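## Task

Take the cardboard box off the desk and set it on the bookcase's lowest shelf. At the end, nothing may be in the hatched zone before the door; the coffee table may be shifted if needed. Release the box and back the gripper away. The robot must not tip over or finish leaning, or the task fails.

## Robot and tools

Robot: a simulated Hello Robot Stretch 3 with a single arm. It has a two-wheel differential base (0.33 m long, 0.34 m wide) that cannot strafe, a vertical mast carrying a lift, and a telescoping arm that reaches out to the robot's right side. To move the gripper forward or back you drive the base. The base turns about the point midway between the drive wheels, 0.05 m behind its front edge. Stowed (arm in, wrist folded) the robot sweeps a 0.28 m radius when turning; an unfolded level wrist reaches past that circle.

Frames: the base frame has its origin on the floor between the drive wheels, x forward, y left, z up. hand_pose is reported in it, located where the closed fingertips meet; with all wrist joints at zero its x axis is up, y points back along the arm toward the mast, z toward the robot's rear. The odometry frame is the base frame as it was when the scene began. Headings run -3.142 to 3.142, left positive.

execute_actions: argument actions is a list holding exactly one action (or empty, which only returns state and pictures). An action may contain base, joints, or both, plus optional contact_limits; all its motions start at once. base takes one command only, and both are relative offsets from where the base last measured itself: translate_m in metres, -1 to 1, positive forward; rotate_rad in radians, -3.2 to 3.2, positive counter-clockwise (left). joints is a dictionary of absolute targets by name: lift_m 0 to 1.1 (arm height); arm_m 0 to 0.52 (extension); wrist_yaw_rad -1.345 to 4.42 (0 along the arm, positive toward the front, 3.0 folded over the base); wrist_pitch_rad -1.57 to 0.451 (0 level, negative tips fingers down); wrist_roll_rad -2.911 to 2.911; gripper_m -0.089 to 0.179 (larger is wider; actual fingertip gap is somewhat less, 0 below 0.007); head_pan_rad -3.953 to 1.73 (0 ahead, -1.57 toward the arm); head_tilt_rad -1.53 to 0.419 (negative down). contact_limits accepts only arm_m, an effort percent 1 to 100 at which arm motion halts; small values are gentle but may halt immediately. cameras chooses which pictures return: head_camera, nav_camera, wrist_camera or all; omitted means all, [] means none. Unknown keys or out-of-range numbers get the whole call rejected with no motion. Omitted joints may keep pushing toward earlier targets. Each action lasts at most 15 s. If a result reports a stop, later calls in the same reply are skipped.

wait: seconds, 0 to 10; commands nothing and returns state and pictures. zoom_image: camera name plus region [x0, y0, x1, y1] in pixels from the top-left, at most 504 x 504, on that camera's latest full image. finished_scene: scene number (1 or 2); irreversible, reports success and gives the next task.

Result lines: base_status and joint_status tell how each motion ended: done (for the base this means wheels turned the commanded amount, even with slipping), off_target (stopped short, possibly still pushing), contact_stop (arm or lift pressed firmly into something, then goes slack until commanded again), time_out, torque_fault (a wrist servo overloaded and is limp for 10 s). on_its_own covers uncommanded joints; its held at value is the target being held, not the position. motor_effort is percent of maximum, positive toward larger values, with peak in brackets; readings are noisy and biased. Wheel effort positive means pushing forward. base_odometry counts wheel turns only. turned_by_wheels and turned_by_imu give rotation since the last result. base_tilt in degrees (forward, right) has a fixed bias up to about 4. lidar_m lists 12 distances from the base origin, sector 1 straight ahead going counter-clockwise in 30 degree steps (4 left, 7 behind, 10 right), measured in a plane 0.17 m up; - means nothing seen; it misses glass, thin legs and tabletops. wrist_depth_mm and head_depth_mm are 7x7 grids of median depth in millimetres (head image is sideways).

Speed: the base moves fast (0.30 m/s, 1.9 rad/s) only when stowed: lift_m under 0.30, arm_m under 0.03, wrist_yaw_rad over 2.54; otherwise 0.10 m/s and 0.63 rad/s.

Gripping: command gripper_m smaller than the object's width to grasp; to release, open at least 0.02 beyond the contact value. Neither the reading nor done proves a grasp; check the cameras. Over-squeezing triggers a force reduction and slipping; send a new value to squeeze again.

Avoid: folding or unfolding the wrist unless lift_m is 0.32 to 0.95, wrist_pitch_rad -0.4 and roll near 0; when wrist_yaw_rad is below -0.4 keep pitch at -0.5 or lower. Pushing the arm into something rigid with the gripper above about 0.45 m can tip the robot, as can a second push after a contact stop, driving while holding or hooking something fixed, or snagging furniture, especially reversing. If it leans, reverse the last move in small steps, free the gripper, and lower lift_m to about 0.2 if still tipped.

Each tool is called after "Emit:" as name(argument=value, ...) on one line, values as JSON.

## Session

Emit:
execute_actions(actions=[])

Scene clock: 0.00 s.
base_odometry: x=+0.000 y=+0.000 heading=+0.000 (m, m, rad; odometry frame)
turned_by_wheels: +0.000 (rad since the last result)
turned_by_imu: +0.000 (rad since the last result)
base_tilt: forward=-3.1 right=-2.3 (deg)
lidar_m: 1.63 0.95 1.36 2.31 2.29 2.33 2.17 2.15 2.37 2.13 2.10 1.99
head_depth_mm: 1734 1957 1947 1941 1944 1937 1934 / 1753 1858 1853 1852 1849 1845 1846 / 1727 1765 1772 1771 1755 1748 1753 / 1667 1688 1686 1681 1674 1674 1681 / 1613 1609 1599 1611 1607 1598 1599 / 1549 1539 1548 1540 1536 1538 1540 / 1491 1480 1481 1482 1484 1473 1477
base_status: not commanded
joint_positions: lift_m=+0.337 arm_m=+0.001 wrist_yaw_rad=+3.113 wrist_pitch_rad=-0.496 wrist_roll_rad=+0.019 gripper_m=+0.037 head_pan_rad=+0.005 head_tilt_rad=+0.005
joint_status: not commanded
motor_effort: left_wheel=+0 right_wheel=+0 lift_m=+29 arm_m=+0 wrist_yaw_rad=+0 wrist_pitch_rad=+5 wrist_roll_rad=-1 gripper_m=+0 head_pan_rad=+0 head_tilt_rad=+2 (%)
hand_pose: x=-0.0150 y=+0.0683 z=+0.3330 quat_wxyz=(+0.185, +0.694, +0.162, +0.677) (m; base frame)
wrist_depth_mm: - - - - - - - / - - - - - - - / 973 965 - 996 - - - / 747 772 776 769 782 792 792 / 629 622 654 642 653 652 666 / 531 533 - 565 - 556 551 / 460 - - - 463 473 482
pictures: head_camera (sideways: a quarter turn clockwise sets it upright), nav_camera (sideways: a quarter turn counterclockwise sets it upright), wrist_camera
camera_calibration (this result's frames):
head_camera: T_world_to_cam=[[0.0141256, -0.0462814, -0.998829, 1.31578], [0.0140114, 0.998839, -0.0460838, 0.0637634], [0.999802, -0.0133441, 0.0147577, -0.0693282], [0, 0, 0, 1]] pos_world=[0.0498349, -0.00371832, 1.3182]
nav_camera: T_world_to_cam=[[0.0234736, 0.00652896, 0.999703, -1.26413], [-0.0535783, -0.998533, 0.00777937, 0.039361], [0.998288, -0.053745, -0.0230894, -0.0178175], [0, 0, 0, 1]] pos_world=[0.0495695, 0.0465992, 1.26303]
wrist_camera: T_world_to_cam=[[0.999906, -0.0134689, 0.00250567, 0.0178528], [-0.00591515, -0.58941, -0.807812, 0.348888], [0.0123572, 0.807722, -0.589435, 0.302685], [0, 0, 0, 1]] pos_world=[-0.0195277, -0.0386063, 0.460204]
Images, in order (width x height): head_camera 896x504, nav_camera 672x504, wrist_camera 644x364.

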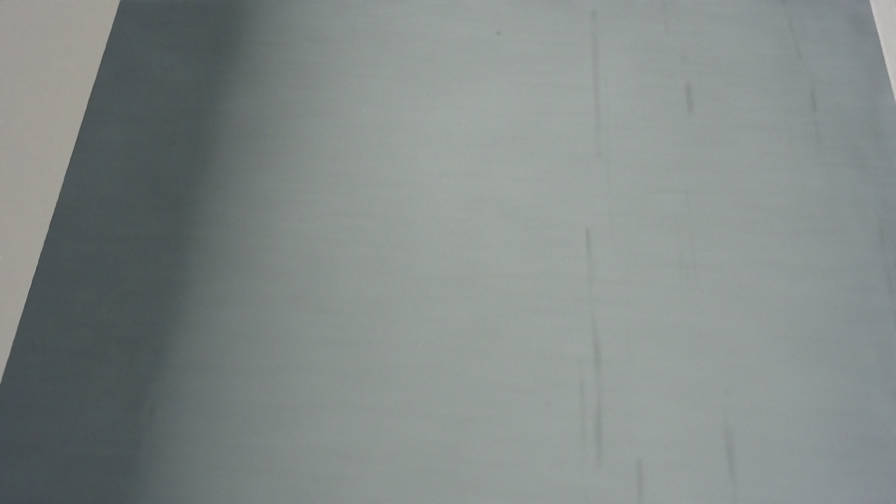

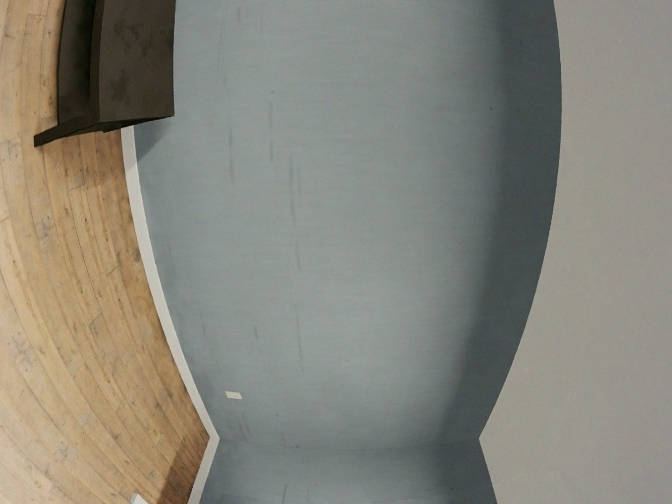

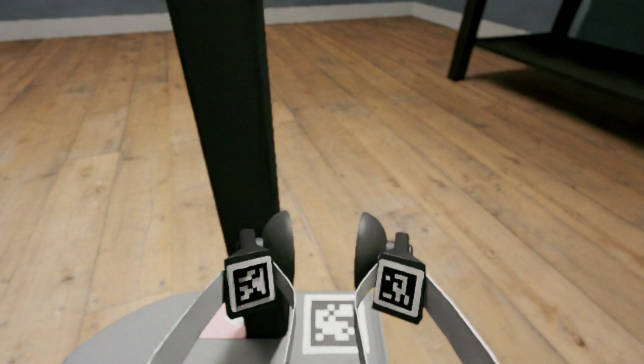

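Emit:
execute_actions(actions=[{"joints":{"head_pan_rad":-1.3,"head_tilt_rad":-0.5,"lift_m":0.28}}], cameras=["head_camera","nav_camera"])

Emit:
execute_actions(actions=[{"joints":{"head_pan_rad":-3.0}}], cameras=["head_camera","nav_camera"])

Scene clock: 7.43 s.
base_odometry: x=+0.000 y=+0.000 heading=+0.000 (m, m, rad; odometry frame)
turned_by_wheels: +0.000 (rad since the last result)
turned_by_imu: -0.001 (rad since the last result)
base_tilt: forward=-3.1 right=-2.3 (deg)
lidar_m: 1.62 0.95 1.36 2.31 2.29 2.34 2.17 2.15 2.38 2.14 2.09 1.99
head_depth_mm: 2140 2332 2541 2759 2091 1627 1330 / 2120 2277 2113 2652 2067 1617 1325 / 2065 2249 2487 2649 2065 1590 1317 / 2045 2219 2457 2618 2038 1593 1303 / 2055 2183 2439 2618 2006 1585 1296 / 2044 2165 2411 2596 1989 1566 1294 / 2012 2141 2339 2463 1967 1551 1284
base_status: not commanded
joint_positions: lift_m=+0.281 arm_m=+0.001 wrist_yaw_rad=+3.113 wrist_pitch_rad=-0.496 wrist_roll_rad=+0.019 gripper_m=+0.037 head_pan_rad=-1.293 head_tilt_rad=-0.493
joint_status: all done
motor_effort: left_wheel=+0(0) right_wheel=+0(0) lift_m=+16(23) arm_m=+0(0) wrist_yaw_rad=+0(1) wrist_pitch_rad=+5(5) wrist_roll_rad=-1(1) gripper_m=+0(0) head_pan_rad=-3(47) head_tilt_rad=-3(30) (%)
hand_pose: x=-0.0150 y=+0.0683 z=+0.2760 quat_wxyz=(+0.185, +0.694, +0.162, +0.677) (m; base frame)
wrist_depth_mm: - - - - - - - / - - - - - - - / 834 847 - 883 842 894 906 / 661 670 684 682 673 680 692 / 547 556 544 568 556 568 577 / 469 - - - - 479 483 / - - - - 414 414 411
pictures: head_camera (sideways: a quarter turn clockwise sets it upright), nav_camera (sideways: a quarter turn counterclockwise sets it upright)
camera_calibration (this result's frames):
head_camera: T_world_to_cam=[[-0.172311, 0.434804, -0.883886, 1.16665], [0.959034, 0.278886, -0.0497702, 0.0627663], [0.224863, -0.856253, -0.465046, 0.559902], [0, 0, 0, 1]] pos_world=[0.0149306, -0.0453526, 1.29469]
nav_camera: T_world_to_cam=[[0.143015, -0.477744, 0.86678, -1.09119], [-0.973097, -0.227716, 0.0350457, 0.00948651], [0.180637, -0.848473, -0.497458, 0.604573], [0, 0, 0, 1]] pos_world=[0.0560788, -0.00618439, 1.24624]
Images, in order (width x height): head_camera 896x504, nav_camera 672x504.

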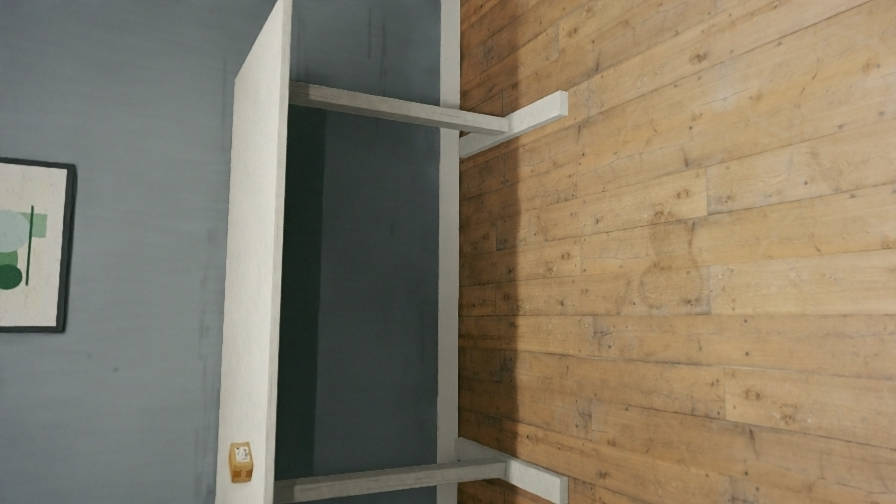

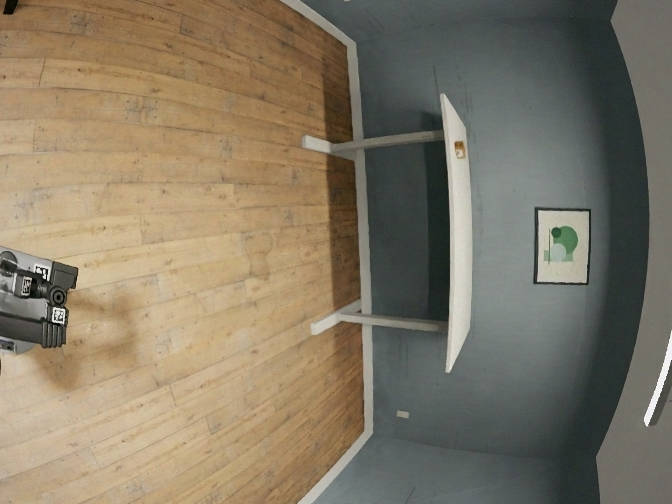

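Scene clock: 8.77 s.
base_odometry: x=+0.000 y=+0.000 heading=+0.000 (m, m, rad; odometry frame)
turned_by_wheels: +0.000 (rad since the last result)
turned_by_imu: +0.000 (rad since the last result)
base_tilt: forward=-3.1 right=-2.3 (deg)
lidar_m: 1.63 0.95 1.37 2.31 2.30 2.33 2.16 2.15 2.37 2.14 2.10 1.99
head_depth_mm: 1952 2144 2363 2574 2082 1622 1331 / 1927 2069 2296 2500 2086 1612 1327 / 1881 2050 2258 2477 2066 1604 1309 / 1847 2003 2207 2413 2026 1593 1304 / 1808 1959 2153 2356 2006 1584 1301 / 1770 1918 2078 2297 2004 1564 1297 / 1731 1881 2048 2224 1964 1557 1279
base_status: not commanded
joint_positions: lift_m=+0.281 arm_m=+0.001 wrist_yaw_rad=+3.113 wrist_pitch_rad=-0.496 wrist_roll_rad=+0.019 gripper_m=+0.037 head_pan_rad=-2.993 head_tilt_rad=-0.494
joint_status: all done
motor_effort: left_wheel=+0(0) right_wheel=+0(0) lift_m=+17(17) arm_m=+0(0) wrist_yaw_rad=+0(0) wrist_pitch_rad=+5(5) wrist_roll_rad=-1(1) gripper_m=+0(0) head_pan_rad=-3(44) head_tilt_rad=-3(3) (%)
hand_pose: x=-0.0150 y=+0.0683 z=+0.2760 quat_wxyz=(+0.185, +0.694, +0.162, +0.677) (m; base frame)
wrist_depth_mm: - - - - - - - / - - - - - - - / 860 851 - 861 858 886 885 / 665 677 677 673 671 688 701 / 540 553 559 557 572 564 561 / 467 - - - - 482 481 / - - - - 418 417 413
pictures: head_camera (sideways: a quarter turn clockwise sets it upright), nav_camera (sideways: a quarter turn counterclockwise sets it upright)
camera_calibration (this result's frames):
head_camera: T_world_to_cam=[[0.453683, 0.114897, -0.883726, 1.16263], [0.15301, -0.986971, -0.0497685, 0.0676808], [-0.877929, -0.11264, -0.465352, 0.567026], [0, 0, 0, 1]] pos_world=[-0.0400098, -0.00291308, 1.29468]
nav_camera: T_world_to_cam=[[-0.492484, -0.0803116, 0.866608, -1.08709], [-0.100451, 0.994324, 0.0350623, 0.00414177], [-0.864505, -0.0697839, -0.497756, 0.611337], [0, 0, 0, 1]] pos_world=[-0.00645338, -0.0487625, 1.24623]
Images, in order (width x height): head_camera 896x504, nav_camera 672x504.

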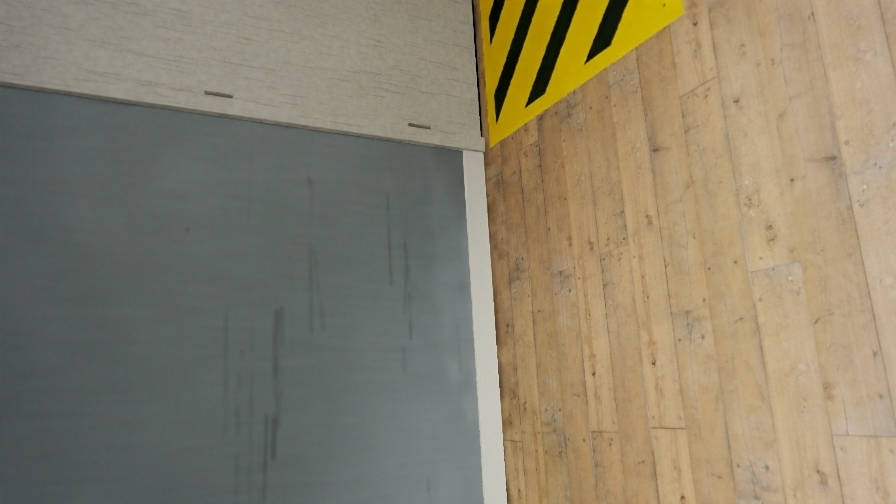

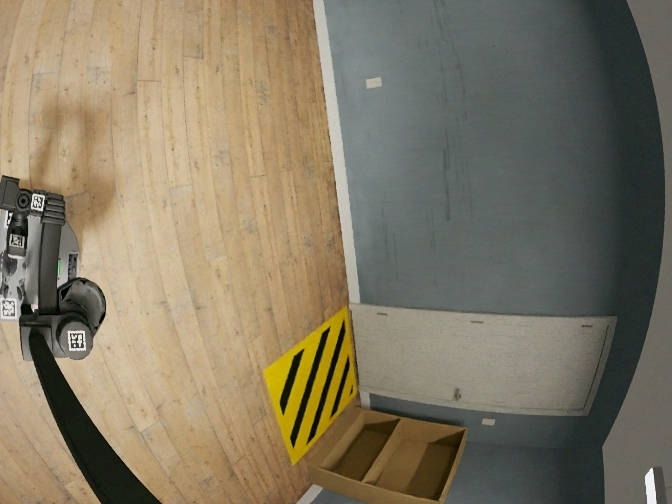

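Emit:
execute_actions(actions=[{"base":{"rotate_rad":-0.95},"joints":{"head_pan_rad":0,"head_tilt_rad":-0.4}}], cameras=[])

Emit:
execute_actions(actions=[{"base":{"translate_m":1.0}}], cameras=["head_camera","nav_camera"])

Scene clock: 26.37 s.
base_odometry: x=+0.000 y=+0.000 heading=-0.950 (m, m, rad; odometry frame)
turned_by_wheels: -0.950 (rad since the last result)
turned_by_imu: -0.950 (rad since the last result)
base_tilt: forward=-3.0 right=-2.3 (deg)
lidar_m: 2.10 1.86 1.62 0.95 1.74 2.29 2.30 2.33 2.16 2.15 2.51 2.14
head_depth_mm: 2000 2136 2219 2438 2364 1781 1413 / 2033 2188 2251 2517 2347 1763 1413 / 2101 2245 2329 2580 2312 1744 1406 / 2146 2303 2371 2642 2287 1734 1389 / 2218 2360 2530 2736 2278 1709 1382 / 2278 2438 2628 2781 2254 1697 1368 / 2328 2487 2685 2829 2225 1690 1367
base_status: done
joint_positions: lift_m=+0.281 arm_m=+0.001 wrist_yaw_rad=+3.113 wrist_pitch_rad=-0.496 wrist_roll_rad=+0.019 gripper_m=+0.037 head_pan_rad=-0.007 head_tilt_rad=-0.408
joint_status: all done
motor_effort: left_wheel=+2(9) right_wheel=-2(7) lift_m=+17(17) arm_m=+0(0) wrist_yaw_rad=+0(1) wrist_pitch_rad=+5(5) wrist_roll_rad=-1(1) gripper_m=+0(0) head_pan_rad=+3(45) head_tilt_rad=+4(15) (%)
hand_pose: x=-0.0150 y=+0.0683 z=+0.2760 quat_wxyz=(+0.185, +0.694, +0.162, +0.677) (m; base frame)
wrist_depth_mm: - - - - - - - / - - - - - - - / 828 834 - 854 875 871 900 / 669 665 671 681 674 687 693 / 545 556 560 571 563 568 558 / 462 - - - - 472 477 / - - - - 415 417 419
pictures: none
No camera images: the call's "cameras" was empty. Leave "cameras" out to get every camera's image.

Scene clock: 31.40 s.
base_odometry: x=+0.582 y=-0.813 heading=-0.950 (m, m, rad; odometry frame)
turned_by_wheels: +0.000 (rad since the last result)
turned_by_imu: -0.002 (rad since the last result)
base_tilt: forward=-3.1 right=-2.3 (deg)
lidar_m: 1.11 1.56 1.35 1.35 1.28 2.05 3.27 2.80 2.42 2.41 1.43 1.51
head_depth_mm: 1215 1289 1366 972 1592 1677 1415 / 1245 1326 1404 952 1646 1713 1406 / 1274 1357 1434 880 1695 1747 1394 / 1301 1397 1452 919 1665 1568 1385 / 1329 1428 1533 914 1805 1711 1376 / 1365 1466 1581 1641 1855 1704 1369 / 1400 1510 1623 1765 1920 1692 1365
base_status: done
joint_positions: lift_m=+0.280 arm_m=+0.001 wrist_yaw_rad=+3.113 wrist_pitch_rad=-0.496 wrist_roll_rad=+0.019 gripper_m=+0.037 head_pan_rad=-0.007 head_tilt_rad=-0.407
joint_status: not commanded
motor_effort: left_wheel=+2(10) right_wheel=-2(4) lift_m=+17(17) arm_m=+0(0) wrist_yaw_rad=+0(0) wrist_pitch_rad=+5(5) wrist_roll_rad=-1(1) gripper_m=+0(0) head_pan_rad=+3(3) head_tilt_rad=+4(4) (%)
hand_pose: x=-0.0150 y=+0.0683 z=+0.2760 quat_wxyz=(+0.185, +0.694, +0.162, +0.677) (m; base frame)
wrist_depth_mm: - - - - - - - / - - - - - - - / 866 870 - 879 882 871 894 / 654 685 675 691 681 693 684 / 548 547 553 553 570 574 569 / 467 - - - - 476 479 / - - - - 412 417 418
pictures: head_camera (sideways: a quarter turn clockwise sets it upright), nav_camera (sideways: a quarter turn counterclockwise sets it upright)
camera_calibration (this result's frames):
head_camera: T_world_to_cam=[[-0.388237, -0.0436458, -0.920525, 1.21577], [0.00630321, 0.998729, -0.0500121, 0.0688986], [0.921538, -0.0252189, -0.387469, 0.454702], [0, 0, 0, 1]] pos_world=[0.0525485, -0.00428068, 1.29878]
nav_camera: T_world_to_cam=[[0.422552, 0.00344876, 0.906332, -1.14448], [-0.0579048, -0.997847, 0.0307935, 0.00943613], [0.904487, -0.0654928, -0.421442, 0.501245], [0, 0, 0, 1]] pos_world=[0.0307806, 0.0461908, 1.24824]
Images, in order (width x height): head_camera 896x504, nav_camera 672x504.

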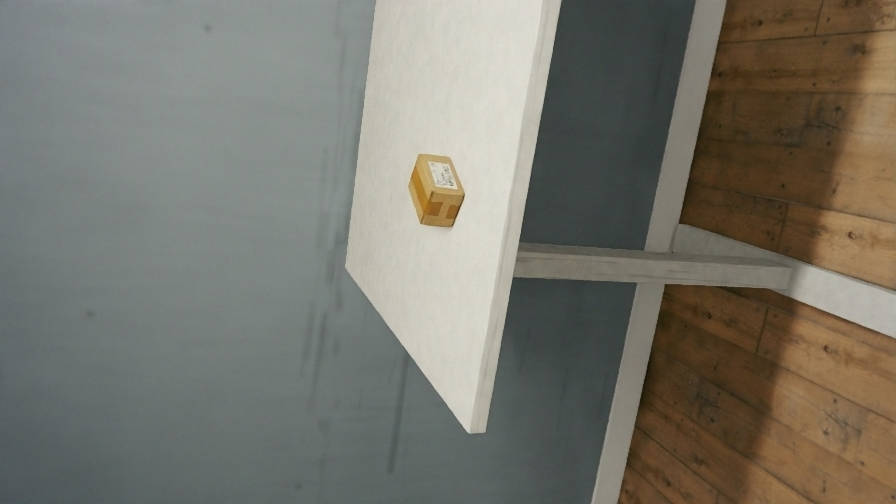

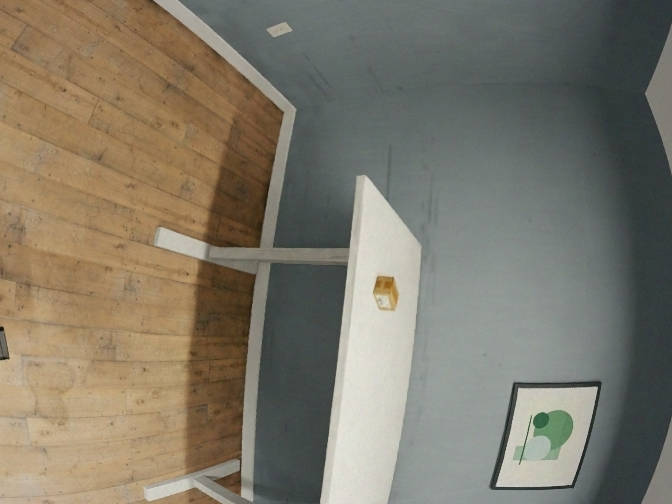

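Emit:
execute_actions(actions=[{"base":{"translate_m":0.22}}], cameras=[])

Emit:
execute_actions(actions=[{"base":{"rotate_rad":1.295},"joints":{"head_pan_rad":-1.45,"head_tilt_rad":-0.5,"wrist_pitch_rad":-0.4}}], cameras=[])

Emit:
execute_actions(actions=[{"joints":{"lift_m":0.4}}], cameras=["head_camera"])

Emit:
execute_actions(actions=[{"joints":{"lift_m":1.09,"wrist_yaw_rad":0.5,"gripper_m":0.16}}])

Scene clock: 51.00 s.
base_odometry: x=+0.710 y=-0.992 heading=-0.950 (m, m, rad; odometry frame)
turned_by_wheels: +0.000 (rad since the last result)
turned_by_imu: -0.001 (rad since the last result)
base_tilt: forward=-3.0 right=-2.3 (deg)
lidar_m: 0.88 1.49 1.29 1.29 1.50 1.44 3.48 2.86 2.47 2.48 1.33 1.30
head_depth_mm: 1038 1105 1182 968 644 1472 1424 / 1062 1128 1212 952 636 1521 1414 / 1087 1160 1240 938 630 1571 1403 / 1118 1196 1273 923 626 1123 1283 / 1141 1218 1311 909 649 1648 1379 / 1170 1258 1352 1437 672 1684 1374 / 1205 1290 1388 1509 1637 1694 1365
base_status: done
joint_positions: lift_m=+0.280 arm_m=+0.001 wrist_yaw_rad=+3.113 wrist_pitch_rad=-0.496 wrist_roll_rad=+0.019 gripper_m=+0.037 head_pan_rad=-0.007 head_tilt_rad=-0.407
joint_status: not commanded
motor_effort: left_wheel=+2(10) right_wheel=-2(5) lift_m=+17(17) arm_m=+0(0) wrist_yaw_rad=+0(0) wrist_pitch_rad=+5(5) wrist_roll_rad=-1(1) gripper_m=+0(0) head_pan_rad=+3(3) head_tilt_rad=+3(5) (%)
hand_pose: x=-0.0150 y=+0.0683 z=+0.2760 quat_wxyz=(+0.185, +0.694, +0.162, +0.677) (m; base frame)
wrist_depth_mm: - - - - - - - / - - - - - - - / 830 827 - 839 893 879 869 / 660 684 660 679 674 687 691 / 541 553 554 571 570 556 564 / 464 - - - - 480 480 / - - - - 412 415 420
pictures: none
No camera images: the call's "cameras" was empty. Leave "cameras" out to get every camera's image.

Scene clock: 53.00 s.
base_odometry: x=+0.710 y=-0.992 heading=+0.345 (m, m, rad; odometry frame)
turned_by_wheels: +1.295 (rad since the last result)
turned_by_imu: +1.293 (rad since the last result)
base_tilt: forward=-3.1 right=-2.3 (deg)
lidar_m: 1.29 1.34 1.44 2.29 3.54 2.58 2.48 1.32 1.36 0.88 0.89 1.35
head_depth_mm: 1050 1133 1202 788 612 1605 1330 / 1062 1146 1201 777 634 1611 1322 / 1071 1163 1218 767 626 1605 1313 / 1082 1172 1230 688 1565 1593 1310 / 1091 1181 1200 743 1052 1271 1269 / 1100 1198 1273 737 1604 1565 1292 / 1114 1205 1322 727 1625 1564 1281
base_status: done
joint_positions: lift_m=+0.280 arm_m=+0.001 wrist_yaw_rad=+3.113 wrist_pitch_rad=-0.419 wrist_roll_rad=+0.019 gripper_m=+0.037 head_pan_rad=-1.443 head_tilt_rad=-0.494
joint_status: all done
motor_effort: left_wheel=-2(8) right_wheel=+2(9) lift_m=+17(17) arm_m=+0(0) wrist_yaw_rad=+0(0) wrist_pitch_rad=+7(7) wrist_roll_rad=-1(1) gripper_m=+0(0) head_pan_rad=-3(46) head_tilt_rad=-3(15) (%)
hand_pose: x=-0.0147 y=+0.0787 z=+0.2930 quat_wxyz=(+0.159, +0.700, +0.136, +0.683) (m; base frame)
wrist_depth_mm: - - - - - - - / - - - - - - - / 978 - - - - - - / 759 785 - 769 775 778 802 / 597 606 603 611 631 628 624 / 501 531 - 537 - 512 520 / 439 - - - 432 448 445
pictures: none
No camera images: the call's "cameras" was empty. Leave "cameras" out to get every camera's image.

Scene clock: 54.93 s.
base_odometry: x=+0.710 y=-0.992 heading=+0.345 (m, m, rad; odometry frame)
turned_by_wheels: +0.000 (rad since the last result)
turned_by_imu: +0.000 (rad since the last result)
base_tilt: forward=-3.1 right=-2.3 (deg)
lidar_m: 1.29 1.33 1.44 2.29 3.55 2.58 2.48 1.32 1.35 0.88 0.89 1.34
head_depth_mm: 1050 1137 1200 787 613 1596 1329 / 1060 1147 1200 776 633 1619 1323 / 1070 1160 1215 768 627 1602 1314 / 1080 1173 1224 688 1561 1596 1311 / 1089 1178 1202 742 1052 1266 1273 / 1099 1196 1272 738 1605 1565 1296 / 1110 1209 1327 725 1633 1555 1285
base_status: not commanded
joint_positions: lift_m=+0.399 arm_m=+0.001 wrist_yaw_rad=+3.113 wrist_pitch_rad=-0.418 wrist_roll_rad=+0.019 gripper_m=+0.037 head_pan_rad=-1.443 head_tilt_rad=-0.494
joint_status: all done
motor_effort: left_wheel=-2(2) right_wheel=+2(2) lift_m=+38(37) arm_m=+0(0) wrist_yaw_rad=+0(0) wrist_pitch_rad=+6(7) wrist_roll_rad=-1(1) gripper_m=+0(1) head_pan_rad=-3(3) head_tilt_rad=-3(3) (%)
hand_pose: x=-0.0147 y=+0.0788 z=+0.4123 quat_wxyz=(+0.158, +0.700, +0.135, +0.683) (m; base frame)
wrist_depth_mm: - - - - - - - / - - - - - - - / - - - - - - - / - 972 - - - - - / 777 788 797 813 815 809 811 / 660 659 694 684 - 672 683 / 577 562 565 577 584 581 577
pictures: head_camera (sideways: a quarter turn clockwise sets it upright)
camera_calibration (this result's frames):
head_camera: T_world_to_cam=[[-0.105409, 0.456334, -0.883543, 1.1658], [0.989958, 0.132314, -0.0497665, 0.0625729], [0.094195, -0.879916, -0.465698, 0.561547], [0, 0, 0, 1]] pos_world=[0.00804586, -0.046158, 1.29466]
Images, in order (width x height): head_camera 896x504.

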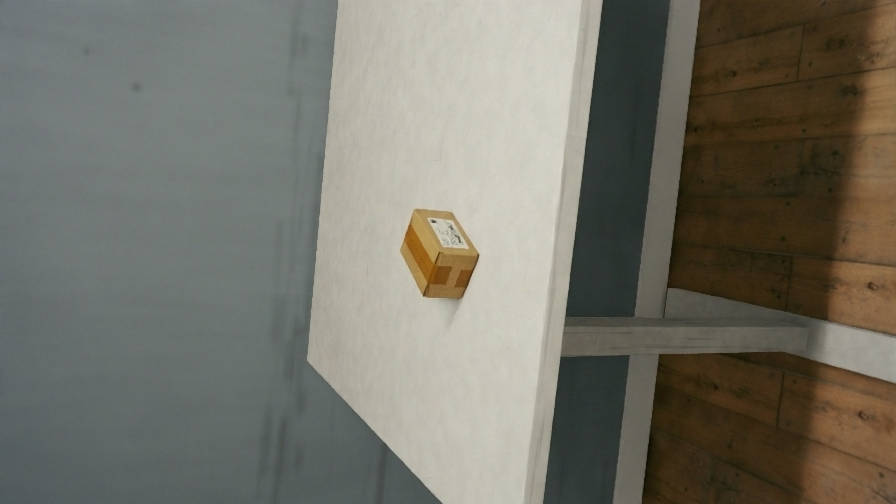

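Scene clock: 62.03 s.
base_odometry: x=+0.710 y=-0.992 heading=+0.345 (m, m, rad; odometry frame)
turned_by_wheels: +0.000 (rad since the last result)
turned_by_imu: -0.002 (rad since the last result)
base_tilt: forward=-3.1 right=-2.3 (deg)
lidar_m: 1.29 1.34 1.45 2.29 3.55 2.57 2.47 1.32 1.36 0.88 0.89 1.35
head_depth_mm: 1050 - - - - - - / 1060 1139 1205 821 - - 1292 / 1070 1157 - - - - 1284 / 1079 1169 - 680 - 1497 1305 / 1092 1186 1242 707 614 1266 1268 / 1101 1197 1267 734 1608 1568 1289 / 1110 1211 1322 728 1680 1553 1280
base_status: not commanded
joint_positions: lift_m=+1.089 arm_m=+0.001 wrist_yaw_rad=+0.502 wrist_pitch_rad=-0.417 wrist_roll_rad=+0.019 gripper_m=+0.160 head_pan_rad=-1.443 head_tilt_rad=-0.494
joint_status: all done
motor_effort: left_wheel=-2(1) right_wheel=+2(2) lift_m=+38(36) arm_m=+0(0) wrist_yaw_rad=-2(2) wrist_pitch_rad=+6(6) wrist_roll_rad=-1(1) gripper_m=-1(83) head_pan_rad=-3(3) head_tilt_rad=-2(2) (%)
hand_pose: x=+0.0865 y=-0.3425 z=+1.1024 quat_wxyz=(+0.701, +0.314, -0.640, +0.027) (m; base frame)
wrist_depth_mm: - - - - 970 889 795 / - - - - - 928 841 / - - - 725 694 725 696 / - - - 506 469 501 525 / - - - 438 402 426 407 / - - - - - 352 344 / - - - - - - 311
pictures: head_camera (sideways: a quarter turn clockwise sets it upright), nav_camera (sideways: a quarter turn counterclockwise sets it upright), wrist_camera
camera_calibration (this result's frames):
head_camera: T_world_to_cam=[[-0.105408, 0.456334, -0.883543, 1.1658], [0.989958, 0.132312, -0.0497665, 0.0625729], [0.0941935, -0.879916, -0.465698, 0.561547], [0, 0, 0, 1]] pos_world=[0.00804578, -0.046158, 1.29466]
nav_camera: T_world_to_cam=[[0.0700162, -0.494396, 0.866413, -1.09026], [-0.996209, -0.0796044, 0.0350812, 0.00958142], [0.0516263, -0.865584, -0.498095, 0.606189], [0, 0, 0, 1]] pos_world=[0.054586, -0.0135509, 1.24622]
wrist_camera: T_world_to_cam=[[-0.869241, -0.494375, 0.00372794, -0.0954972], [-0.26185, 0.453979, -0.851668, 1.15669], [0.419351, -0.741281, -0.524069, 0.448994], [0, 0, 0, 1]] pos_world=[0.0315826, -0.239493, 1.22077]
Images, in order (width x height): head_camera 896x504, nav_camera 672x504, wrist_camera 644x364.

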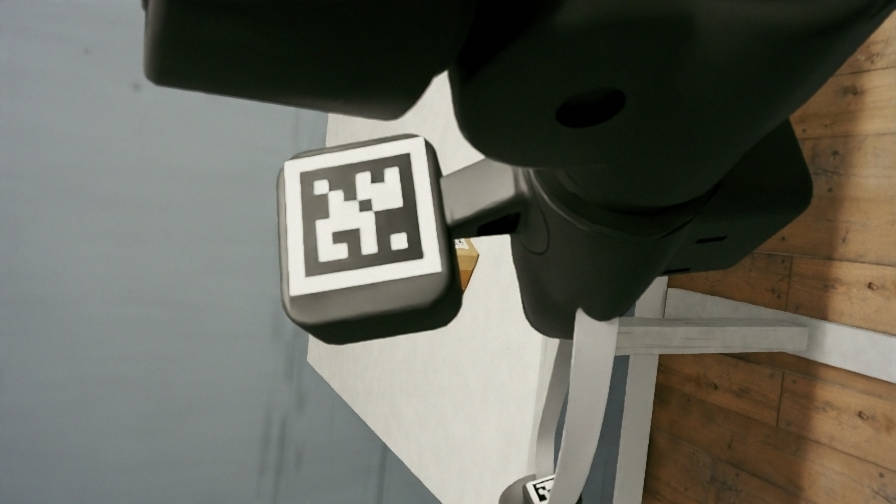

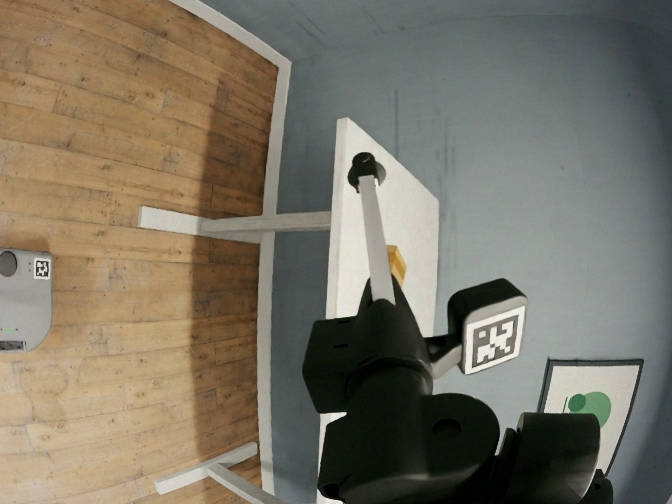

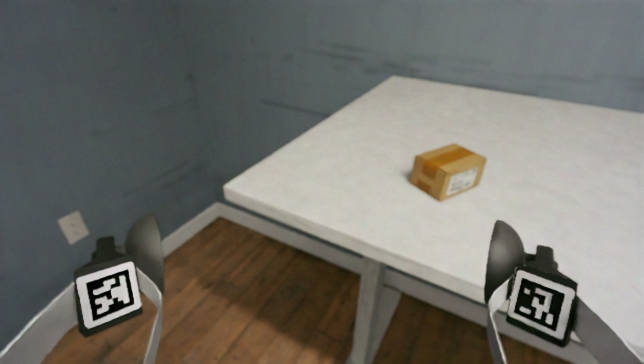

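Emit:
execute_actions(actions=[{"base":{"translate_m":0.19},"joints":{"wrist_yaw_rad":-0.5,"wrist_pitch_rad":-0.7,"arm_m":0.39,"lift_m":1.1,"gripper_m":0.14,"head_pan_rad":-1.7}}], cameras=["wrist_camera","head_camera"])

Scene clock: 77.83 s.
base_odometry: x=+0.889 y=-0.928 heading=+0.345 (m, m, rad; odometry frame)
turned_by_wheels: +0.000 (rad since the last result)
turned_by_imu: -0.002 (rad since the last result)
base_tilt: forward=-3.1 right=-2.3 (deg)
lidar_m: 1.10 1.14 1.37 2.20 3.60 2.78 2.66 1.47 1.36 0.86 1.35 1.15
head_depth_mm: - - 1301 787 1693 1629 1328 / 1089 1236 1273 779 1653 1615 1322 / 1081 1212 1264 737 1613 1594 1308 / 1064 - 1133 695 1588 1592 1304 / 1059 - 1028 746 1035 1530 1268 / 1056 1141 1177 736 1030 1523 1263 / 1036 1120 1207 729 600 1554 1281
base_status: done
joint_positions: lift_m=+1.099 arm_m=+0.390 wrist_yaw_rad=-0.499 wrist_pitch_rad=-0.711 wrist_roll_rad=+0.019 gripper_m=+0.140 head_pan_rad=-1.693 head_tilt_rad=-0.494
joint_status: all done
motor_effort: left_wheel=-3(3) right_wheel=+2(6) lift_m=+38(36) arm_m=+2(3) wrist_yaw_rad=-1(2) wrist_pitch_rad=+4(6) wrist_roll_rad=-1(1) gripper_m=+0(76) head_pan_rad=-3(24) head_tilt_rad=-3(3) (%)
hand_pose: x=-0.1070 y=-0.6913 z=+1.0528 quat_wxyz=(+0.575, +0.071, -0.708, -0.403) (m; base frame)
wrist_depth_mm: 521 549 569 558 567 573 581 / 442 448 450 451 460 461 459 / 370 379 378 381 383 386 390 / 320 324 325 330 333 329 330 / 284 291 288 229 288 299 295 / 253 - 257 205 257 - 262 / 231 229 232 185 232 230 235
pictures: head_camera (sideways: a quarter turn clockwise sets it upright), wrist_camera
camera_calibration (this result's frames):
head_camera: T_world_to_cam=[[0.0108614, 0.468224, -0.883543, 1.16509], [0.991894, -0.116919, -0.0497665, 0.0625611], [-0.126605, -0.87584, -0.465698, 0.562894], [0, 0, 0, 1]] pos_world=[-0.00344342, -0.0452025, 1.29466]
wrist_camera: T_world_to_cam=[[-0.885346, 0.464932, -0.000860436, 0.230345], [0.348268, 0.661959, -0.663717, 1.23338], [-0.308014, -0.587919, -0.747983, 0.50947], [0, 0, 0, 1]] pos_world=[-0.0686878, -0.624016, 1.19989]
Images, in order (width x height): head_camera 896x504, wrist_camera 644x364.

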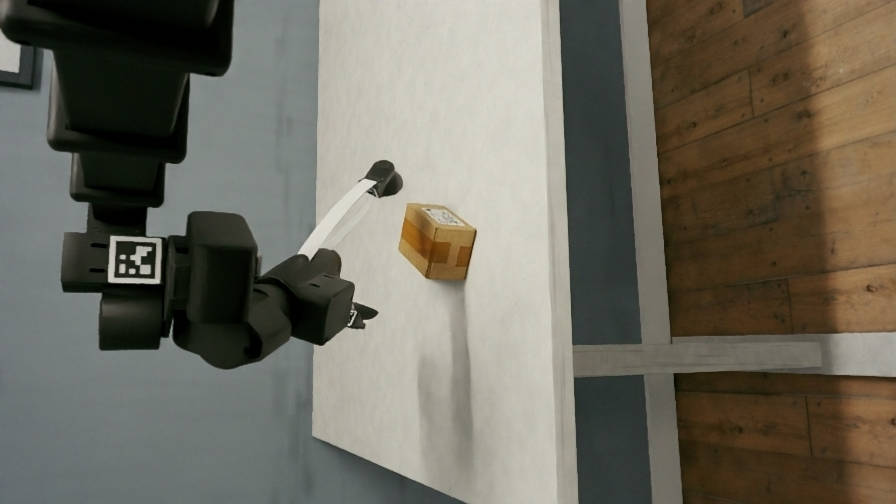

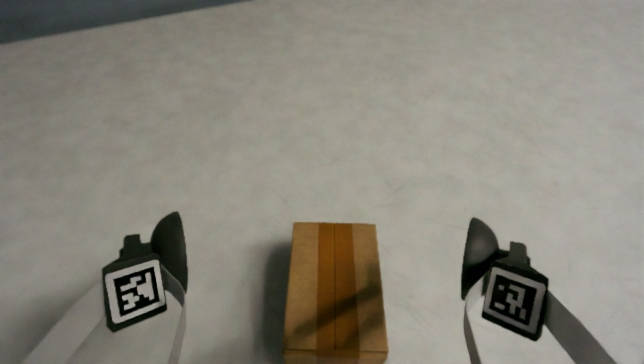

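Emit:
execute_actions(actions=[{"joints":{"lift_m":1.03,"arm_m":0.397}}], cameras=["wrist_camera"])

Emit:
execute_actions(actions=[{"joints":{"gripper_m":0.025}}], cameras=["wrist_camera"])

Emit:
execute_actions(actions=[{"joints":{"lift_m":1.07}}], cameras=["wrist_camera"])

Scene clock: 88.50 s.
base_odometry: x=+0.889 y=-0.928 heading=+0.345 (m, m, rad; odometry frame)
turned_by_wheels: +0.000 (rad since the last result)
turned_by_imu: -0.001 (rad since the last result)
base_tilt: forward=-3.0 right=-2.3 (deg)
lidar_m: 1.10 1.14 1.38 2.20 3.58 2.78 2.67 1.48 1.36 0.86 1.35 1.15
head_depth_mm: 1132 1235 - - 1696 1625 1329 / 1116 1208 - 733 1650 1620 1327 / 1101 1173 1071 729 1617 1606 1319 / 1084 1148 1050 689 1591 1590 1303 / 1070 1136 - 711 1037 1537 1268 / 1055 1138 1177 737 1034 1521 1257 / 1038 1119 1210 728 600 1552 1288
base_status: not commanded
joint_positions: lift_m=+1.031 arm_m=+0.397 wrist_yaw_rad=-0.499 wrist_pitch_rad=-0.711 wrist_roll_rad=+0.019 gripper_m=+0.140 head_pan_rad=-1.693 head_tilt_rad=-0.494
joint_status: all done
motor_effort: left_wheel=-2(2) right_wheel=+2(2) lift_m=+17(33) arm_m=+2(2) wrist_yaw_rad=+0(1) wrist_pitch_rad=+4(4) wrist_roll_rad=-1(1) gripper_m=+0(0) head_pan_rad=-3(3) head_tilt_rad=-3(4) (%)
hand_pose: x=-0.1070 y=-0.6983 z=+0.9838 quat_wxyz=(+0.575, +0.071, -0.708, -0.403) (m; base frame)
wrist_depth_mm: 396 398 399 405 405 411 419 / 320 324 322 324 327 333 335 / 269 270 273 274 277 278 280 / 232 234 235 170 230 239 241 / 204 209 206 148 198 214 211 / 186 - 183 132 139 - 187 / - 163 166 131 142 164 169
pictures: wrist_camera
camera_calibration (this result's frames):
wrist_camera: T_world_to_cam=[[-0.885346, 0.464933, -0.000863741, 0.233546], [0.348334, 0.66208, -0.663561, 1.19211], [-0.307939, -0.587782, -0.748121, 0.45399], [0, 0, 0, 1]] pos_world=[-0.068684, -0.631011, 1.13088]
Images, in order (width x height): wrist_camera 644x364.

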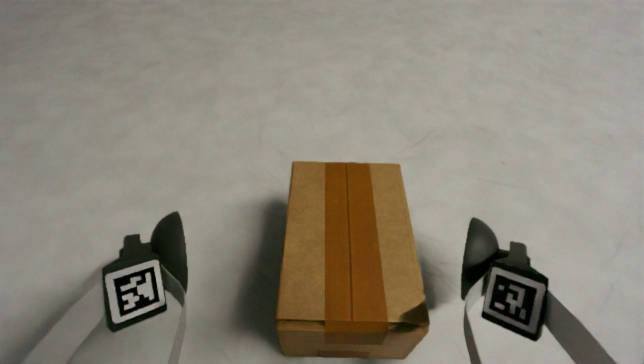

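Scene clock: 90.13 s.
base_odometry: x=+0.889 y=-0.928 heading=+0.345 (m, m, rad; odometry frame)
turned_by_wheels: +0.000 (rad since the last result)
turned_by_imu: +0.000 (rad since the last result)
base_tilt: forward=-3.0 right=-2.3 (deg)
lidar_m: 1.10 1.14 1.37 2.21 3.60 2.78 2.67 1.47 1.35 0.86 1.35 1.15
head_depth_mm: 1134 1235 - - 1694 1619 1339 / 1114 1204 - 734 1658 1617 1322 / 1101 1173 1067 768 1618 1611 1318 / 1082 1147 1048 686 1581 1591 1307 / 1068 1138 - 709 1034 1535 1261 / 1054 1141 1178 735 1028 1515 1266 / 1037 1122 1206 727 601 1559 1279
base_status: not commanded
joint_positions: lift_m=+1.030 arm_m=+0.397 wrist_yaw_rad=-0.500 wrist_pitch_rad=-0.715 wrist_roll_rad=+0.019 gripper_m=+0.026 head_pan_rad=-1.693 head_tilt_rad=-0.494
joint_status: all done
motor_effort: left_wheel=-3(3) right_wheel=+2(2) lift_m=+17(18) arm_m=+2(2) wrist_yaw_rad=+0(1) wrist_pitch_rad=+6(6) wrist_roll_rad=-1(1) gripper_m=-15(89) head_pan_rad=-4(3) head_tilt_rad=-3(3) (%)
hand_pose: x=-0.1067 y=-0.6975 z=+0.9829 quat_wxyz=(+0.574, +0.073, -0.708, -0.405) (m; base frame)
wrist_depth_mm: 388 390 390 398 400 404 405 / 315 318 317 321 324 328 332 / 267 269 271 271 273 274 275 / 230 232 232 167 232 237 240 / 203 204 203 146 205 207 210 / 181 181 133 131 134 185 186 / 164 165 162 130 163 167 167
pictures: wrist_camera
camera_calibration (this result's frames):
wrist_camera: T_world_to_cam=[[-0.885085, 0.465428, -0.000935915, 0.233905], [0.350167, 0.66457, -0.660099, 1.18945], [-0.306607, -0.584571, -0.751178, 0.459328], [0, 0, 0, 1]] pos_world=[-0.0686482, -0.63083, 1.13041]
Images, in order (width x height): wrist_camera 644x364.

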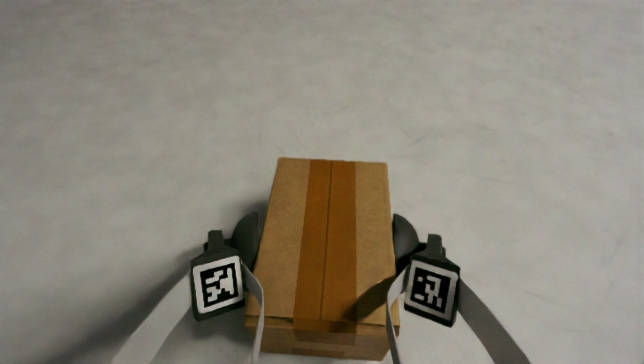

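Scene clock: 91.30 s.
base_odometry: x=+0.889 y=-0.928 heading=+0.345 (m, m, rad; odometry frame)
turned_by_wheels: +0.000 (rad since the last result)
turned_by_imu: +0.000 (rad since the last result)
base_tilt: forward=-3.0 right=-2.3 (deg)
lidar_m: 1.10 1.14 1.38 2.21 3.59 2.77 2.67 1.47 1.35 0.86 1.34 1.15
head_depth_mm: 1130 - 1098 788 1689 1619 1323 / 1116 - 1179 776 1653 1620 1324 / 1096 - 1250 766 1616 1603 1314 / 1079 - 1228 681 1588 1596 1306 / 1070 1123 - 745 1032 1539 1268 / 1053 1141 1178 736 1029 1523 1267 / 1036 1121 1210 728 599 1556 1286
base_status: not commanded
joint_positions: lift_m=+1.069 arm_m=+0.397 wrist_yaw_rad=-0.500 wrist_pitch_rad=-0.716 wrist_roll_rad=+0.019 gripper_m=+0.026 head_pan_rad=-1.693 head_tilt_rad=-0.494
joint_status: all done
motor_effort: left_wheel=-2(2) right_wheel=+2(2) lift_m=+38(38) arm_m=+2(2) wrist_yaw_rad=+0(0) wrist_pitch_rad=+6(6) wrist_roll_rad=-1(1) gripper_m=-15(15) head_pan_rad=-3(3) head_tilt_rad=-3(3) (%)
hand_pose: x=-0.1066 y=-0.6974 z=+1.0218 quat_wxyz=(+0.574, +0.073, -0.708, -0.405) (m; base frame)
wrist_depth_mm: 470 476 476 484 486 496 496 / 381 388 389 394 397 401 406 / 325 327 329 335 333 335 342 / 278 283 285 166 281 286 290 / 248 248 249 146 250 253 255 / 220 223 134 131 134 227 227 / 201 201 197 130 200 203 205
pictures: wrist_camera
camera_calibration (this result's frames):
wrist_camera: T_world_to_cam=[[-0.885085, 0.465429, -0.000945804, 0.233954], [0.350369, 0.664941, -0.659617, 1.2148], [-0.306376, -0.584149, -0.751601, 0.48935], [0, 0, 0, 1]] pos_world=[-0.0686363, -0.630809, 1.16932]
Images, in order (width x height): wrist_camera 644x364.

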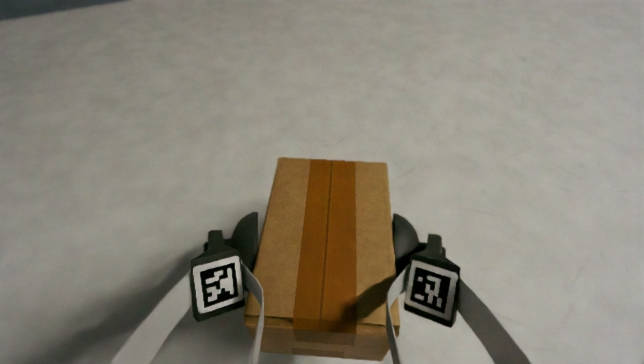

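Emit:
execute_actions(actions=[{"joints":{"arm_m":0.0,"wrist_pitch_rad":-0.4,"wrist_yaw_rad":1.2}}], cameras=[])

Emit:
execute_actions(actions=[{"base":{"rotate_rad":2.23},"joints":{"lift_m":0.6,"head_pan_rad":0,"head_tilt_rad":-0.6}}], cameras=[])

Emit:
execute_actions(actions=[{"base":{"translate_m":0.3},"joints":{"lift_m":0.28,"wrist_yaw_rad":2.9}}], cameras=["nav_camera"])

Emit:
execute_actions(actions=[{"base":{"translate_m":1.0}}], cameras=[])

Emit:
execute_actions(actions=[{"base":{"translate_m":1.0}}])

Scene clock: 109.43 s.
base_odometry: x=+0.889 y=-0.928 heading=+0.345 (m, m, rad; odometry frame)
turned_by_wheels: +0.000 (rad since the last result)
turned_by_imu: -0.002 (rad since the last result)
base_tilt: forward=-3.1 right=-2.3 (deg)
lidar_m: 1.10 1.14 1.37 2.20 3.60 2.78 2.67 1.48 1.35 0.86 1.34 1.15
head_depth_mm: 1129 - - - - 1599 1327 / 1115 1199 - - - - 1261 / 1100 1198 - - - - 1249 / 1080 1172 - - - - 1242 / 1065 1161 - - 588 - - / 1056 1141 1181 737 806 - - / 1040 1122 1208 730 575 - -
base_status: not commanded
joint_positions: lift_m=+1.069 arm_m=+0.001 wrist_yaw_rad=+1.200 wrist_pitch_rad=-0.425 wrist_roll_rad=+0.019 gripper_m=+0.026 head_pan_rad=-1.693 head_tilt_rad=-0.494
joint_status: all done
motor_effort: left_wheel=-2(2) right_wheel=+2(2) lift_m=+38(38) arm_m=-2(1) wrist_yaw_rad=-1(3) wrist_pitch_rad=+9(10) wrist_roll_rad=-1(1) gripper_m=-14(15) head_pan_rad=-3(3) head_tilt_rad=-3(3) (%)
hand_pose: x=+0.1869 y=-0.2269 z=+1.0807 quat_wxyz=(+0.650, +0.516, -0.492, +0.262) (m; base frame)
wrist_depth_mm: 787 855 911 - - - 945 / 832 907 996 - - - 995 / 930 993 - - - - - / 973 - - 167 - - - / - - - 147 - - - / - - 134 131 134 - - / - - - 129 - - -
pictures: none
No camera images: the call's "cameras" was empty. Leave "cameras" out to get every camera's image.

Scene clock: 114.53 s.
base_odometry: x=+0.889 y=-0.928 heading=+2.575 (m, m, rad; odometry frame)
turned_by_wheels: +2.230 (rad since the last result)
turned_by_imu: +2.233 (rad since the last result)
base_tilt: forward=-3.1 right=-2.3 (deg)
lidar_m: 3.41 2.71 2.67 1.47 1.31 0.86 1.40 1.12 1.10 1.19 1.37 3.46
head_depth_mm: 2929 3190 3326 2438 1862 1492 1250 / 3135 3403 3483 2414 1837 1489 1246 / 3312 3544 3460 2387 1828 1471 1241 / 3527 3800 3380 2344 1816 1468 1234 / 3389 3668 3343 2331 1799 1456 1222 / 2984 3269 3285 2318 1774 1443 1218 / 2746 2973 3044 2293 1764 1441 1214
base_status: done
joint_positions: lift_m=+0.600 arm_m=+0.001 wrist_yaw_rad=+1.200 wrist_pitch_rad=-0.425 wrist_roll_rad=+0.019 gripper_m=+0.026 head_pan_rad=-0.007 head_tilt_rad=-0.592
joint_status: all done
motor_effort: left_wheel=-2(7) right_wheel=+2(5) lift_m=+18(33) arm_m=-2(2) wrist_yaw_rad=+0(0) wrist_pitch_rad=+9(9) wrist_roll_rad=-1(1) gripper_m=-15(15) head_pan_rad=+3(45) head_tilt_rad=-4(16) (%)
hand_pose: x=+0.1870 y=-0.2269 z=+0.6117 quat_wxyz=(+0.650, +0.516, -0.492, +0.262) (m; base frame)
wrist_depth_mm: - - - - - - - / - - - - - - - / - - - - - - - / - - - 167 - - - / - - - 146 - - - / 903 904 133 131 134 915 921 / 767 786 767 130 763 797 815
pictures: none
No camera images: the call's "cameras" was empty. Leave "cameras" out to get every camera's image.

Scene clock: 118.97 s.
base_odometry: x=+0.636 y=-0.767 heading=+2.575 (m, m, rad; odometry frame)
turned_by_wheels: +0.000 (rad since the last result)
turned_by_imu: -0.001 (rad since the last result)
base_tilt: forward=-3.0 right=-2.3 (deg)
lidar_m: 3.17 2.52 2.49 1.50 1.56 1.11 1.64 1.30 1.28 1.38 1.23 3.24
head_depth_mm: 2764 2976 3146 2446 1860 1503 1253 / 2913 3179 3319 2426 1842 1489 1245 / 3065 3249 3326 2396 1830 1475 1239 / 3297 3465 3381 2366 1799 1459 1225 / 3161 3410 3340 2337 1790 1449 1225 / 2809 3058 3146 2323 1780 1450 1216 / 2529 2747 2883 2282 1760 1440 1211
base_status: done
joint_positions: lift_m=+0.280 arm_m=+0.001 wrist_yaw_rad=+2.899 wrist_pitch_rad=-0.424 wrist_roll_rad=+0.019 gripper_m=+0.026 head_pan_rad=-0.007 head_tilt_rad=-0.593
joint_status: all done
motor_effort: left_wheel=-2(11) right_wheel=+2(7) lift_m=+18(17) arm_m=-2(2) wrist_yaw_rad=+1(4) wrist_pitch_rad=+9(9) wrist_roll_rad=-1(1) gripper_m=-15(15) head_pan_rad=+3(3) head_tilt_rad=-3(3) (%)
hand_pose: x=+0.0325 y=+0.0712 z=+0.2917 quat_wxyz=(+0.233, +0.710, +0.062, +0.662) (m; base frame)
wrist_depth_mm: - - - - - - - / - - - - - - - / - - - - - - - / 739 - 744 167 743 772 811 / 600 - 633 147 607 614 623 / 496 502 - 131 134 511 521 / 453 - - 127 424 436 440
pictures: nav_camera (sideways: a quarter turn counterclockwise sets it upright)
camera_calibration (this result's frames):
nav_camera: T_world_to_cam=[[0.582821, 0.00234912, 0.812597, -1.02322], [-0.0512995, -0.997895, 0.0396784, -0.00216282], [0.81098, -0.0648112, -0.581473, 0.710036], [0, 0, 0, 1]] pos_world=[0.0204184, 0.0462637, 1.24442]
Images, in order (width x height): nav_camera 672x504.

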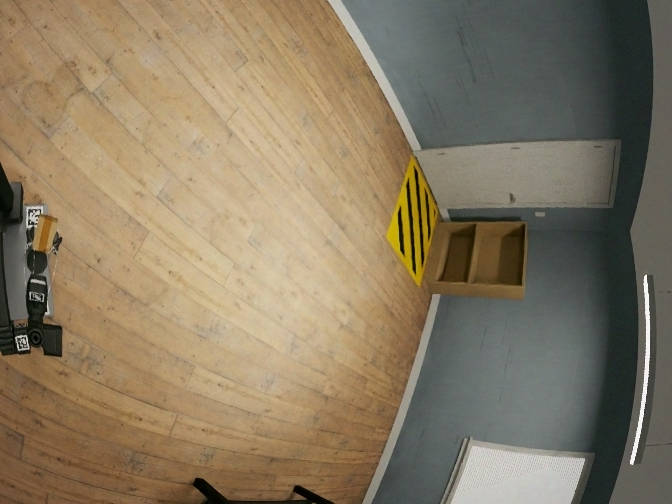

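Scene clock: 124.00 s.
base_odometry: x=-0.208 y=-0.230 heading=+2.575 (m, m, rad; odometry frame)
turned_by_wheels: +0.000 (rad since the last result)
turned_by_imu: -0.002 (rad since the last result)
base_tilt: forward=-3.1 right=-2.3 (deg)
lidar_m: 2.33 1.92 1.90 2.04 1.94 2.09 2.05 1.89 1.23 1.64 2.46 2.43
head_depth_mm: 2067 2228 2404 2463 1861 1498 1255 / 2186 2283 2504 2420 1842 1484 1250 / 2303 2505 2673 2392 1824 1476 1242 / 2500 2623 2846 2348 1817 1468 1227 / 2388 2547 2823 2328 1789 1457 1229 / 2124 2343 2536 2298 1776 1446 1215 / 1928 2087 2259 2272 1755 1436 1213
base_status: done
joint_positions: lift_m=+0.280 arm_m=+0.001 wrist_yaw_rad=+2.899 wrist_pitch_rad=-0.424 wrist_roll_rad=+0.019 gripper_m=+0.026 head_pan_rad=-0.007 head_tilt_rad=-0.594
joint_status: not commanded
motor_effort: left_wheel=-2(6) right_wheel=+2(8) lift_m=+18(18) arm_m=-2(2) wrist_yaw_rad=+1(1) wrist_pitch_rad=+9(9) wrist_roll_rad=-1(1) gripper_m=-15(15) head_pan_rad=+3(3) head_tilt_rad=-3(4) (%)
hand_pose: x=+0.0325 y=+0.0712 z=+0.2917 quat_wxyz=(+0.232, +0.710, +0.062, +0.662) (m; base frame)
wrist_depth_mm: - - - - - - - / - - - - - - - / 997 - - - - - - / 743 - 760 167 737 781 788 / 601 - 630 147 592 622 626 / 501 509 - 131 134 517 516 / 448 - - 127 426 444 433
pictures: none
No camera images: the call's "cameras" was empty. Leave "cameras" out to get every camera's image.

Scene clock: 129.03 s.
base_odometry: x=-1.052 y=+0.307 heading=+2.575 (m, m, rad; odometry frame)
turned_by_wheels: +0.000 (rad since the last result)
turned_by_imu: -0.002 (rad since the last result)
base_tilt: forward=-3.1 right=-2.4 (deg)
lidar_m: 1.65 1.31 1.30 1.40 2.10 2.70 3.04 1.86 1.82 2.08 1.65 1.37
head_depth_mm: 1375 1425 1500 1684 1819 1492 1253 / 1454 1536 1657 1697 1717 1498 1246 / 1550 1634 1799 1946 1777 1470 1239 / 1658 1731 1878 2075 1803 1467 1230 / 1653 1694 1858 2079 1790 1451 1225 / 1453 1592 1736 1937 1772 1441 1223 / 1315 1418 1539 1691 1741 1436 1209
base_status: done
joint_positions: lift_m=+0.280 arm_m=+0.001 wrist_yaw_rad=+2.899 wrist_pitch_rad=-0.424 wrist_roll_rad=+0.019 gripper_m=+0.026 head_pan_rad=-0.007 head_tilt_rad=-0.594
joint_status: not commanded
motor_effort: left_wheel=-1(5) right_wheel=+2(8) lift_m=+18(17) arm_m=-2(2) wrist_yaw_rad=+1(0) wrist_pitch_rad=+9(9) wrist_roll_rad=-1(1) gripper_m=-15(15) head_pan_rad=+3(3) head_tilt_rad=-3(3) (%)
hand_pose: x=+0.0324 y=+0.0712 z=+0.2917 quat_wxyz=(+0.232, +0.710, +0.062, +0.662) (m; base frame)
wrist_depth_mm: - - - - - - 972 / - - - - - - - / 998 - - - - - - / 746 - 787 167 729 787 777 / 607 - 637 146 607 621 623 / 499 497 - 131 134 515 521 / 446 - - 127 430 443 438
pictures: head_camera (sideways: a quarter turn clockwise sets it upright), nav_camera (sideways: a quarter turn counterclockwise sets it upright), wrist_camera
camera_calibration (this result's frames):
head_camera: T_world_to_cam=[[-0.551882, -0.0425444, -0.832836, 1.10239], [-0.00301648, 0.998793, -0.0490233, 0.067656], [0.833917, -0.0245428, -0.551345, 0.668471], [0, 0, 0, 1]] pos_world=[0.0511476, -0.00426744, 1.28999]
nav_camera: T_world_to_cam=[[0.582976, 0.00237232, 0.812486, -1.02308], [-0.0512503, -0.997897, 0.0396869, -0.00217414], [0.810872, -0.0647767, -0.581628, 0.710239], [0, 0, 0, 1]] pos_world=[0.0204055, 0.0462644, 1.24442]
wrist_camera: T_world_to_cam=[[0.974326, -0.225114, 0.00362362, -0.0138763], [-0.116397, -0.517429, -0.847773, 0.327639], [0.19272, 0.825585, -0.530347, 0.25103], [0, 0, 0, 1]] pos_world=[0.00327752, -0.0408408, 0.410946]
Images, in order (width x height): head_camera 896x504, nav_camera 672x504, wrist_camera 644x364.

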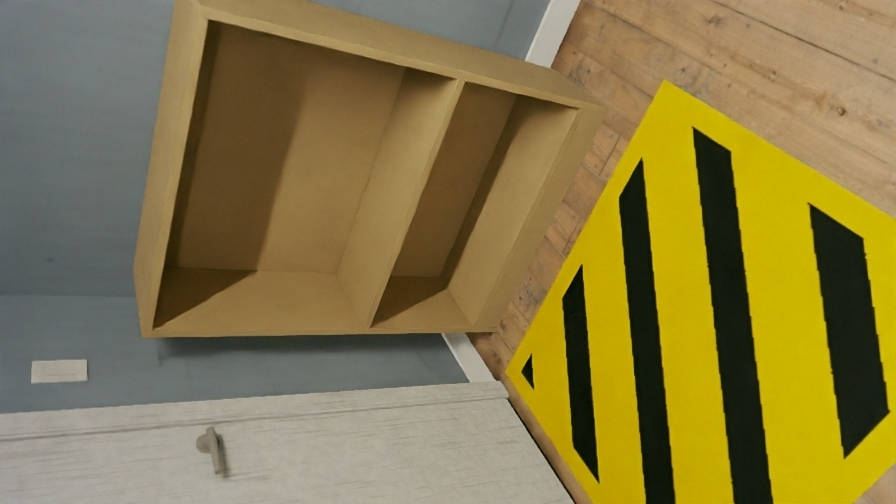

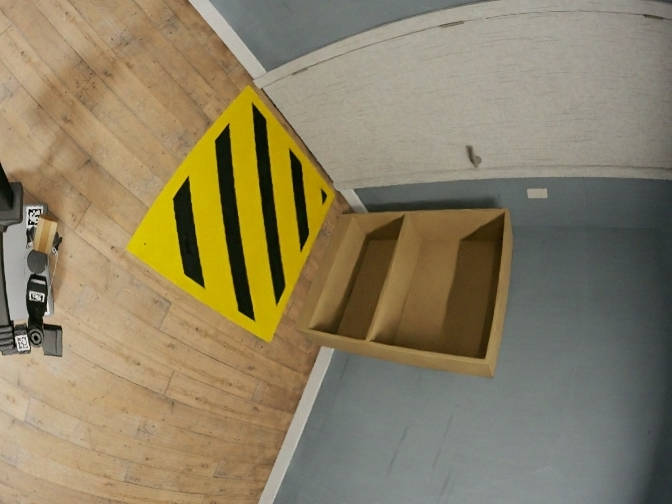

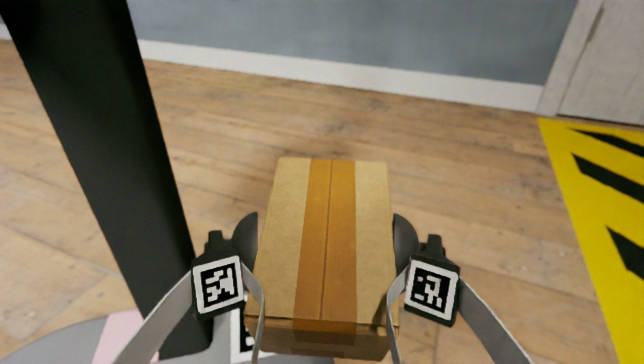

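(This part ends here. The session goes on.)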